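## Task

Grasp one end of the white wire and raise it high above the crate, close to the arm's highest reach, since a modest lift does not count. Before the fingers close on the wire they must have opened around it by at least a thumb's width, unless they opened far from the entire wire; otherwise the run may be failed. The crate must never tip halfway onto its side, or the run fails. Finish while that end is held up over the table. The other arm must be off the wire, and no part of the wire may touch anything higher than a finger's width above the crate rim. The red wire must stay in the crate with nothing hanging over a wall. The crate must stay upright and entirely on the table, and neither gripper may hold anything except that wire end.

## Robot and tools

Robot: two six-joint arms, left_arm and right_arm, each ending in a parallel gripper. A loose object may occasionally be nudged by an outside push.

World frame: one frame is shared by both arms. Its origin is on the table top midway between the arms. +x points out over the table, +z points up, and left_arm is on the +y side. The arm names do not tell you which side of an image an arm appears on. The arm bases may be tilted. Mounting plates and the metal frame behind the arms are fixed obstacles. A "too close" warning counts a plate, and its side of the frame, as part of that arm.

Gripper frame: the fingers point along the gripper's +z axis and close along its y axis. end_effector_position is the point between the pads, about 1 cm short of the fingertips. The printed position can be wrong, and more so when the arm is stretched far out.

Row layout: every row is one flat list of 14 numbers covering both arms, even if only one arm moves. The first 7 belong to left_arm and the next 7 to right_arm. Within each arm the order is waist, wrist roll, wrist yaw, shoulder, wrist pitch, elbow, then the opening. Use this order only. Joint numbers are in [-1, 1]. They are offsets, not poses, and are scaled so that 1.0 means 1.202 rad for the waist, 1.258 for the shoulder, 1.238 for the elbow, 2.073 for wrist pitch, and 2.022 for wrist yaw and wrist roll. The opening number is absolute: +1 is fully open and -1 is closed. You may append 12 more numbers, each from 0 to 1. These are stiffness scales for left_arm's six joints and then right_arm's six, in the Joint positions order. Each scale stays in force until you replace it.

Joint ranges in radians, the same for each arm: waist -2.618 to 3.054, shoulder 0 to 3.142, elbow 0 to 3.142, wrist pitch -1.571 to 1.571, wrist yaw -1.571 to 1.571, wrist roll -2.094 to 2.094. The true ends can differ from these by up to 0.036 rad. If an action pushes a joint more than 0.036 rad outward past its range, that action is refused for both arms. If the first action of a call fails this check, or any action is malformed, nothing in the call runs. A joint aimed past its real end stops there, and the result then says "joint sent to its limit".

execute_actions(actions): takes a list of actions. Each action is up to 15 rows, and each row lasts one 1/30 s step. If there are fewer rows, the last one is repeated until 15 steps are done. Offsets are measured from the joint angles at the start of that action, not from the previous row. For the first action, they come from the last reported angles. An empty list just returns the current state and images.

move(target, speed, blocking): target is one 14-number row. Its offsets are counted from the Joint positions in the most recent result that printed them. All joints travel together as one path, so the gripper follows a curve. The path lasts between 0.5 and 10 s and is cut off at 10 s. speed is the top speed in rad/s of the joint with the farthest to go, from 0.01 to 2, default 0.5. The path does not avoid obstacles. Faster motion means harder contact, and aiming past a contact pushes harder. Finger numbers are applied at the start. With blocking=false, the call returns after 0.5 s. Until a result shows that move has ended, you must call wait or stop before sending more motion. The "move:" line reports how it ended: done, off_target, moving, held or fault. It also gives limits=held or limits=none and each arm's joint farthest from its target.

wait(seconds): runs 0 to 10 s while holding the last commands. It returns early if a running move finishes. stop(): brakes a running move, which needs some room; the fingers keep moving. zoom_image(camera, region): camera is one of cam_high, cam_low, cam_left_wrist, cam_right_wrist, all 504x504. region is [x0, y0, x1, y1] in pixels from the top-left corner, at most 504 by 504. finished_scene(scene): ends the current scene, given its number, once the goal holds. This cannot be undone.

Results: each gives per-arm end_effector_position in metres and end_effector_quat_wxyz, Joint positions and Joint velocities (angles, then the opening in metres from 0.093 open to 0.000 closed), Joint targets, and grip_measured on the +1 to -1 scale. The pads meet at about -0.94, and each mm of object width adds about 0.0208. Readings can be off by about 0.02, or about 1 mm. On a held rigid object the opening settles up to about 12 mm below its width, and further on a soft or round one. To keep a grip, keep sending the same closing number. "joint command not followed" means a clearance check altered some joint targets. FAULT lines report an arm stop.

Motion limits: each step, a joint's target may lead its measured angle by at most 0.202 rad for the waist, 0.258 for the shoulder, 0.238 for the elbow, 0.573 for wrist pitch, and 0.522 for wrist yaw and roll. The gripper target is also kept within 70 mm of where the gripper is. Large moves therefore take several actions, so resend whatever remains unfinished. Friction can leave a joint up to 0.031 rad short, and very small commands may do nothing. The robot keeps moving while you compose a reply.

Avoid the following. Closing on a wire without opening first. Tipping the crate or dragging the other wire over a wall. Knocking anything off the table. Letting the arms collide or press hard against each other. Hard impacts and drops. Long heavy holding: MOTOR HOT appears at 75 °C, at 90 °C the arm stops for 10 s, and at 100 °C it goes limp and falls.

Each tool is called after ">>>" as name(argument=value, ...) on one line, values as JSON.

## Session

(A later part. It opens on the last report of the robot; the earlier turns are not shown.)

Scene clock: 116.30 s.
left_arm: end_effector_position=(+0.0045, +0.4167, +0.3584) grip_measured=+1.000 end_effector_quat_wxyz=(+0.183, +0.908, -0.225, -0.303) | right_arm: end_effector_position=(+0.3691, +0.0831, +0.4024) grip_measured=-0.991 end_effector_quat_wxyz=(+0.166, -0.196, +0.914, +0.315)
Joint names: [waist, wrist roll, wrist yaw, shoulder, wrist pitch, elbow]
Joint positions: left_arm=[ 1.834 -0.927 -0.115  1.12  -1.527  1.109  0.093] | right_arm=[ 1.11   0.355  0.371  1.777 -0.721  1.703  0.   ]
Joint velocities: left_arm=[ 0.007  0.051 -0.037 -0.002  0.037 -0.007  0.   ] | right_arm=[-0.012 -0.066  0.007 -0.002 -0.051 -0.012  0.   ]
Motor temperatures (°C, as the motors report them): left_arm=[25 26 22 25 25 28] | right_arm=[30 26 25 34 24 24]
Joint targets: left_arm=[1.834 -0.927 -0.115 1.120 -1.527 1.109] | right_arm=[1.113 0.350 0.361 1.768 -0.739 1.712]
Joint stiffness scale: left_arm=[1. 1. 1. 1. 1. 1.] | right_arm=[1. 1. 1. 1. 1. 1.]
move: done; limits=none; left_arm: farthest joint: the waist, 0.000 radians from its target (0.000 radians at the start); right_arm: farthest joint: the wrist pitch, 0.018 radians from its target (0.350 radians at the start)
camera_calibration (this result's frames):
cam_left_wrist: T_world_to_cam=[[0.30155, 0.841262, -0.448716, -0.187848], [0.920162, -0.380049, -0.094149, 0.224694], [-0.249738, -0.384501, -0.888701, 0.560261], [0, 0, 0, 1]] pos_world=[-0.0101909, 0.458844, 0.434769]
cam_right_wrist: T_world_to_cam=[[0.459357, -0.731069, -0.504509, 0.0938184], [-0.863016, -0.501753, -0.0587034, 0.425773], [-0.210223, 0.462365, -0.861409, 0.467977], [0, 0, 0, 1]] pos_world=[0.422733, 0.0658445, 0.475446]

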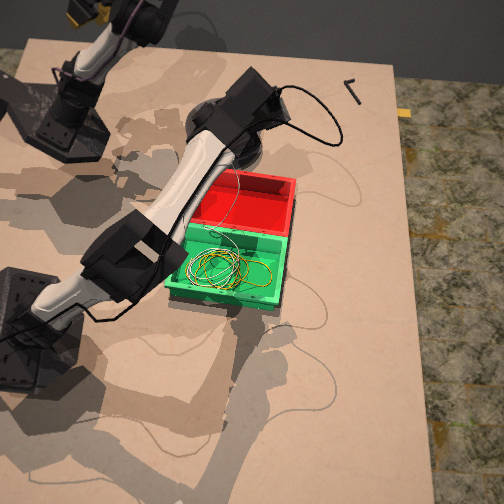

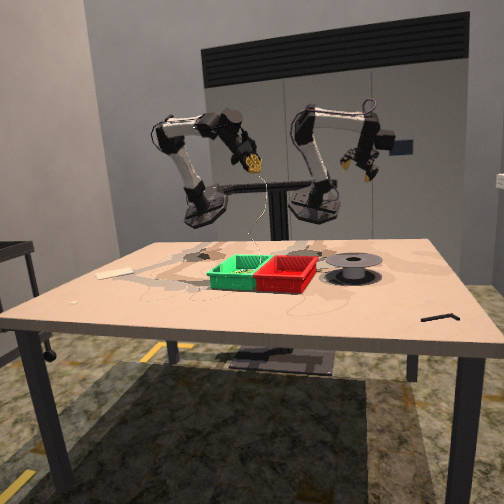

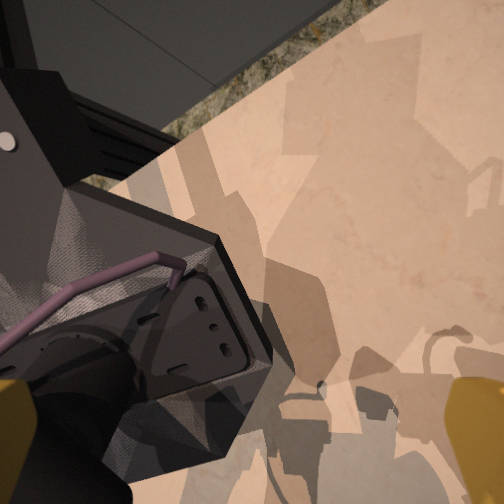

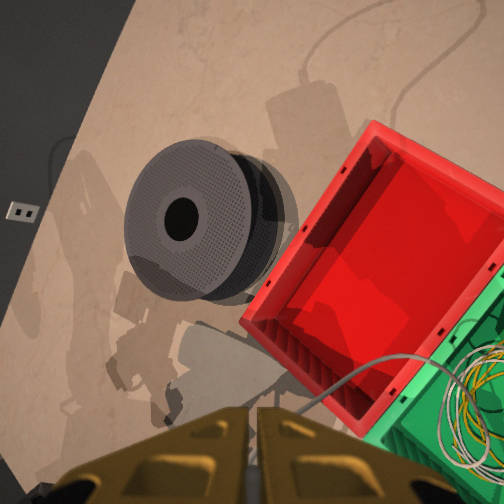

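>>> move(target=[0,0,0,0,0,0,1,0.35,-0.452,-0.183,-0.24,-0.2,0.48,-1], speed=0.3)

Scene clock: 122.90 s.
left_arm: end_effector_position=(+0.0045, +0.4167, +0.3584) grip_measured=+1.000 end_effector_quat_wxyz=(+0.183, +0.908, -0.225, -0.303) | right_arm: end_effector_position=(+0.2961, -0.0593, +0.7369) grip_measured=-0.991 end_effector_quat_wxyz=(-0.466, +0.534, -0.483, -0.514)
Joint names: [waist, wrist roll, wrist yaw, shoulder, wrist pitch, elbow]
Joint positions: left_arm=[ 1.834 -0.927 -0.115  1.12  -1.527  1.109  0.093] | right_arm=[ 1.522 -0.554  0.01   1.489 -1.117  2.284  0.   ]
Joint velocities: left_arm=[-0.022 -0.007 -0.037 -0.012 -0.007 -0.012  0.   ] | right_arm=[ 0.007 -0.037  0.037 -0.002 -0.007 -0.012  0.   ]
Motor temperatures (°C, as the motors report them): left_arm=[25 26 22 25 25 28] | right_arm=[30 26 25 34 25 25]
Joint targets: left_arm=[1.834 -0.927 -0.115 1.120 -1.527 1.109] | right_arm=[1.531 -0.560 0.001 1.475 -1.136 2.297]
Joint stiffness scale: left_arm=[1. 1. 1. 1. 1. 1.] | right_arm=[1. 1. 1. 1. 1. 1.]
move: done; limits=none; left_arm: farthest joint: the waist, 0.000 radians from its target (0.000 radians at the start); right_arm: farthest joint: the wrist pitch, 0.018 radians from its target (0.414 radians at the start)
camera_calibration (this result's frames):
cam_left_wrist: T_world_to_cam=[[0.30155, 0.841262, -0.448716, -0.187848], [0.920162, -0.380049, -0.094149, 0.224694], [-0.249738, -0.384501, -0.888701, 0.560261], [0, 0, 0, 1]] pos_world=[-0.0101909, 0.458844, 0.434769]
cam_right_wrist: T_world_to_cam=[[0.995928, 0.0901334, -0.00181157, -0.28864], [0.0403925, -0.464101, -0.884861, 0.654409], [-0.0805963, 0.881184, -0.465852, 0.501502], [0, 0, 0, 1]] pos_world=[0.30145, -0.112188, 0.812163]

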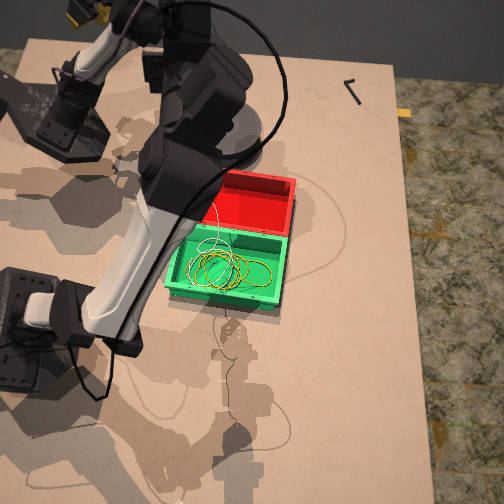

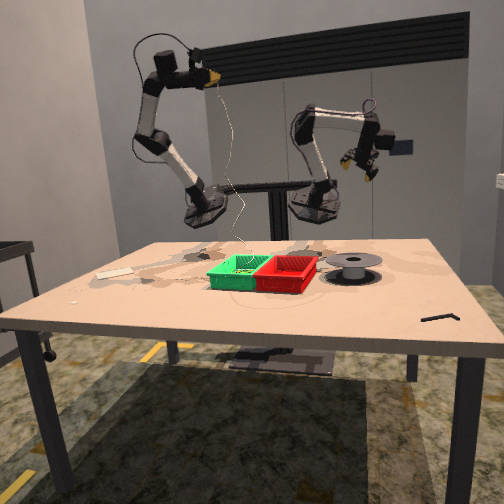

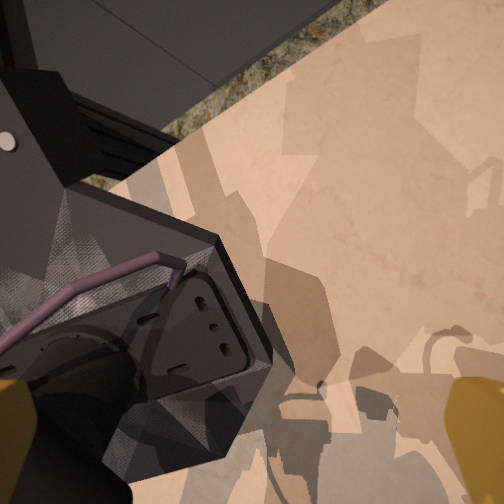

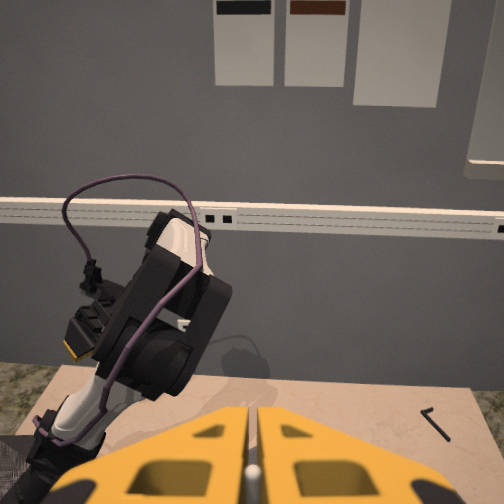

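>>> move(target=[0,0,0,0,0,0,1,0,0,0,0,-0.15,0.1,-1], speed=0.3)

>>> zoom_image(camera="cam_high", region=[150, 160, 320, 320])

>>> zoom_image(camera="cam_low", region=[120, 20, 340, 310])

Scene clock: 127.47 s.
left_arm: end_effector_position=(+0.0045, +0.4167, +0.3584) grip_measured=+1.000 end_effector_quat_wxyz=(+0.183, +0.908, -0.225, -0.303) | right_arm: end_effector_position=(+0.2785, -0.0933, +0.7037) grip_measured=-0.991 end_effector_quat_wxyz=(-0.401, +0.595, -0.492, -0.493)
Joint names: [waist, wrist roll, wrist yaw, shoulder, wrist pitch, elbow]
Joint positions: left_arm=[ 1.834 -0.927 -0.115  1.12  -1.527  1.109  0.093] | right_arm=[ 1.522 -0.554  0.01   1.489 -1.409  2.392  0.   ]
Joint velocities: left_arm=[-0.012 -0.022  0.066 -0.012 -0.051 -0.007  0.   ] | right_arm=[-0.017 -0.022 -0.11   0.012 -0.081 -0.007  0.   ]
Motor temperatures (°C, as the motors report them): left_arm=[25 26 22 25 25 28] | right_arm=[29 26 25 33 26 25]
Joint targets: left_arm=[1.834 -0.927 -0.115 1.120 -1.527 1.109] | right_arm=[1.522 -0.554 0.010 1.489 -1.428 2.408]
Joint stiffness scale: left_arm=[1. 1. 1. 1. 1. 1.] | right_arm=[1. 1. 1. 1. 1. 1.]
move: done; limits=none; left_arm: farthest joint: the waist, 0.000 radians from its target (0.000 radians at the start); right_arm: farthest joint: the wrist pitch, 0.019 radians from its target (0.310 radians at the start)
camera_calibration (this result's frames):
cam_left_wrist: T_world_to_cam=[[0.30155, 0.841262, -0.448716, -0.187848], [0.920162, -0.380049, -0.094149, 0.224694], [-0.249738, -0.384501, -0.888701, 0.560261], [0, 0, 0, 1]] pos_world=[-0.0101909, 0.458844, 0.434769]
cam_right_wrist: T_world_to_cam=[[0.982626, 0.185357, -0.00939125, -0.25023], [0.103466, -0.589104, -0.801405, 0.522065], [-0.154079, 0.78651, -0.598048, 0.619277], [0, 0, 0, 1]] pos_world=[0.287284, -0.133135, 0.786393]

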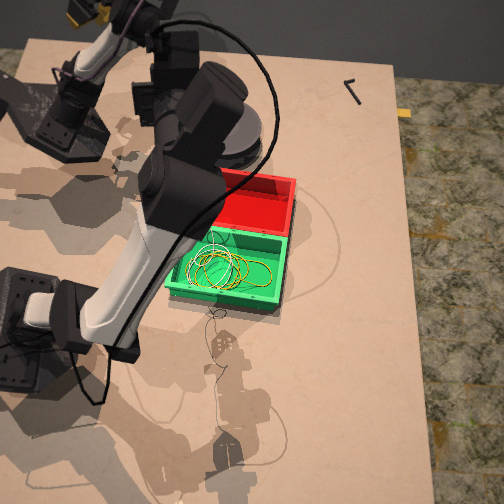

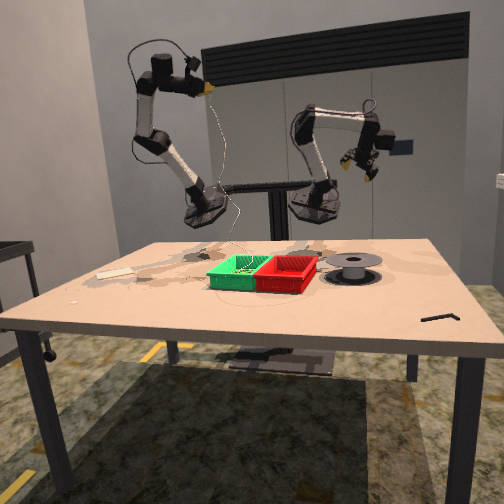

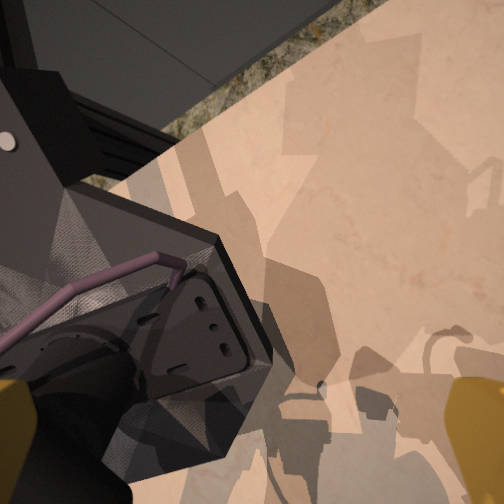

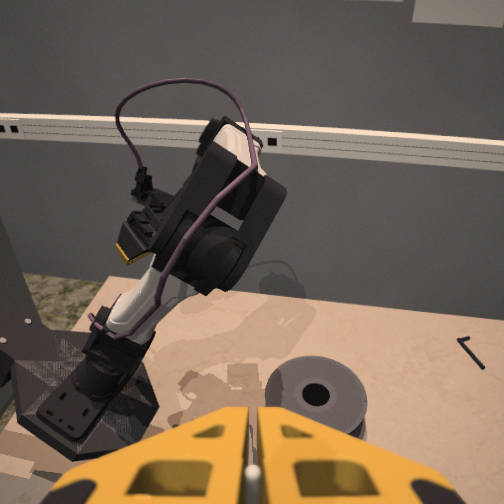

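Region (150, 160, 320, 320) of cam_high's 504x504 image, scaled by 2.965, with more detail than that image has; it fills the top 474 rows of this view, and the rest is white.

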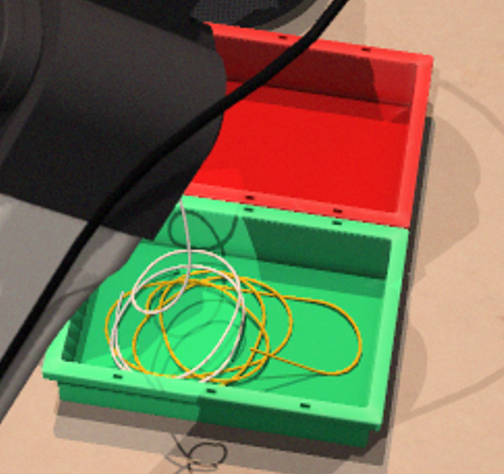

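Region (120, 20, 340, 310) of cam_low's 504x504 image, scaled by 1.738, with more detail than that image has; it fills the left 382 columns of this view, and the rest is white.

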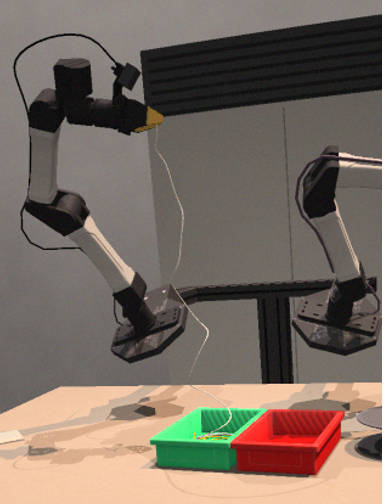

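>>> move(target=[0,0,0,0,0,0,1,0,0,0,0,0.33,-0.03,-1], speed=0.4)

>>> zoom_image(camera="cam_low", region=[120, 0, 340, 310])

Scene clock: 133.10 s.
left_arm: end_effector_position=(+0.0045, +0.4167, +0.3584) grip_measured=+1.000 end_effector_quat_wxyz=(+0.183, +0.908, -0.225, -0.303) | right_arm: end_effector_position=(+0.3612, -0.0990, +0.8362) grip_measured=-0.991 end_effector_quat_wxyz=(+0.615, -0.356, +0.441, +0.548)
Joint names: [waist, wrist roll, wrist yaw, shoulder, wrist pitch, elbow]
Joint positions: left_arm=[ 1.834 -0.927 -0.115  1.12  -1.527  1.109  0.093] | right_arm=[ 1.522 -0.554  0.01   1.489 -0.732  2.375  0.   ]
Joint velocities: left_arm=[-0.017  0.007  0.022 -0.007 -0.022  0.007  0.   ] | right_arm=[-0.007 -0.037  0.007 -0.002 -0.007  0.012  0.   ]
Motor temperatures (°C, as the motors report them): left_arm=[25 26 22 25 25 28] | right_arm=[29 26 25 32 27 24]
Joint targets: left_arm=[1.834 -0.927 -0.115 1.120 -1.527 1.109] | right_arm=[1.522 -0.554 0.010 1.489 -0.725 2.355]
Joint stiffness scale: left_arm=[1. 1. 1. 1. 1. 1.] | right_arm=[1. 1. 1. 1. 1. 1.]
move: done; limits=none; left_arm: farthest joint: the waist, 0.000 radians from its target (0.000 radians at the start); right_arm: farthest joint: the elbow, 0.020 radians from its target (0.037 radians at the start)
camera_calibration (this result's frames):
cam_left_wrist: T_world_to_cam=[[0.30155, 0.841262, -0.448716, -0.187848], [0.920162, -0.380049, -0.094149, 0.224694], [-0.249738, -0.384501, -0.888701, 0.560261], [0, 0, 0, 1]] pos_world=[-0.0101909, 0.458844, 0.434769]
cam_right_wrist: T_world_to_cam=[[0.987064, -0.152305, -0.050082, -0.330132], [-0.0619778, -0.0743859, -0.995302, 0.889123], [0.147864, 0.98553, -0.0828632, 0.19564], [0, 0, 0, 1]] pos_world=[0.35204, -0.176951, 0.884624]

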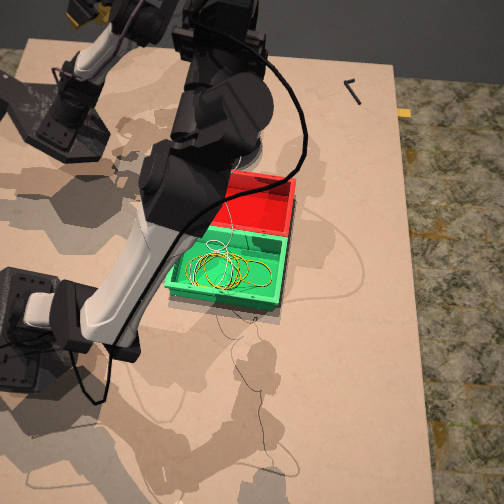

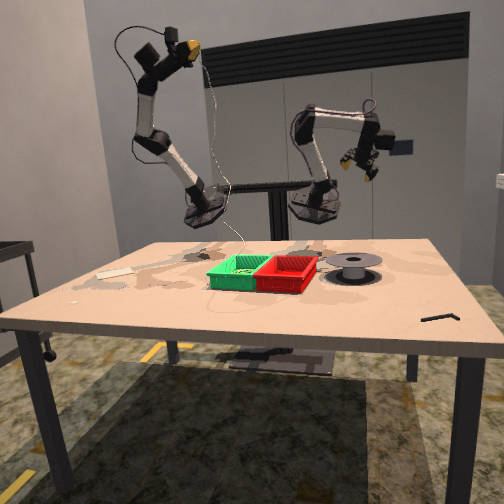

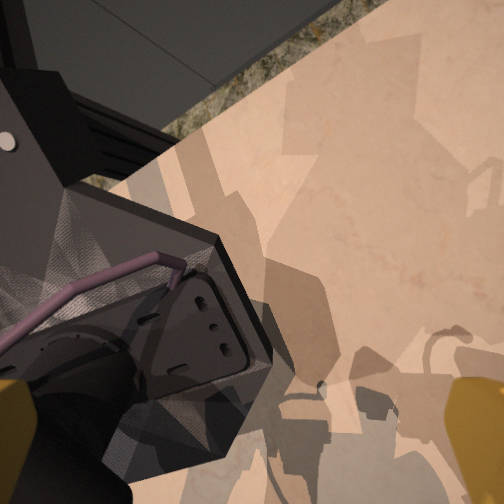

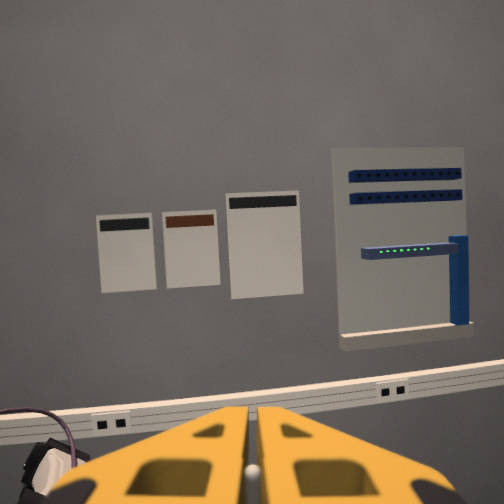

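Region (120, 0, 340, 310) of cam_low's 504x504 image, scaled by 1.626, with more detail than that image has; it fills the left 358 columns of this view, and the rest is white.

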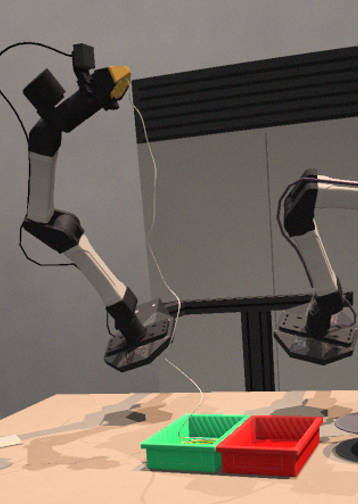

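Good.

>>> finished_scene(scene=1)

The scene is finished: the task was done.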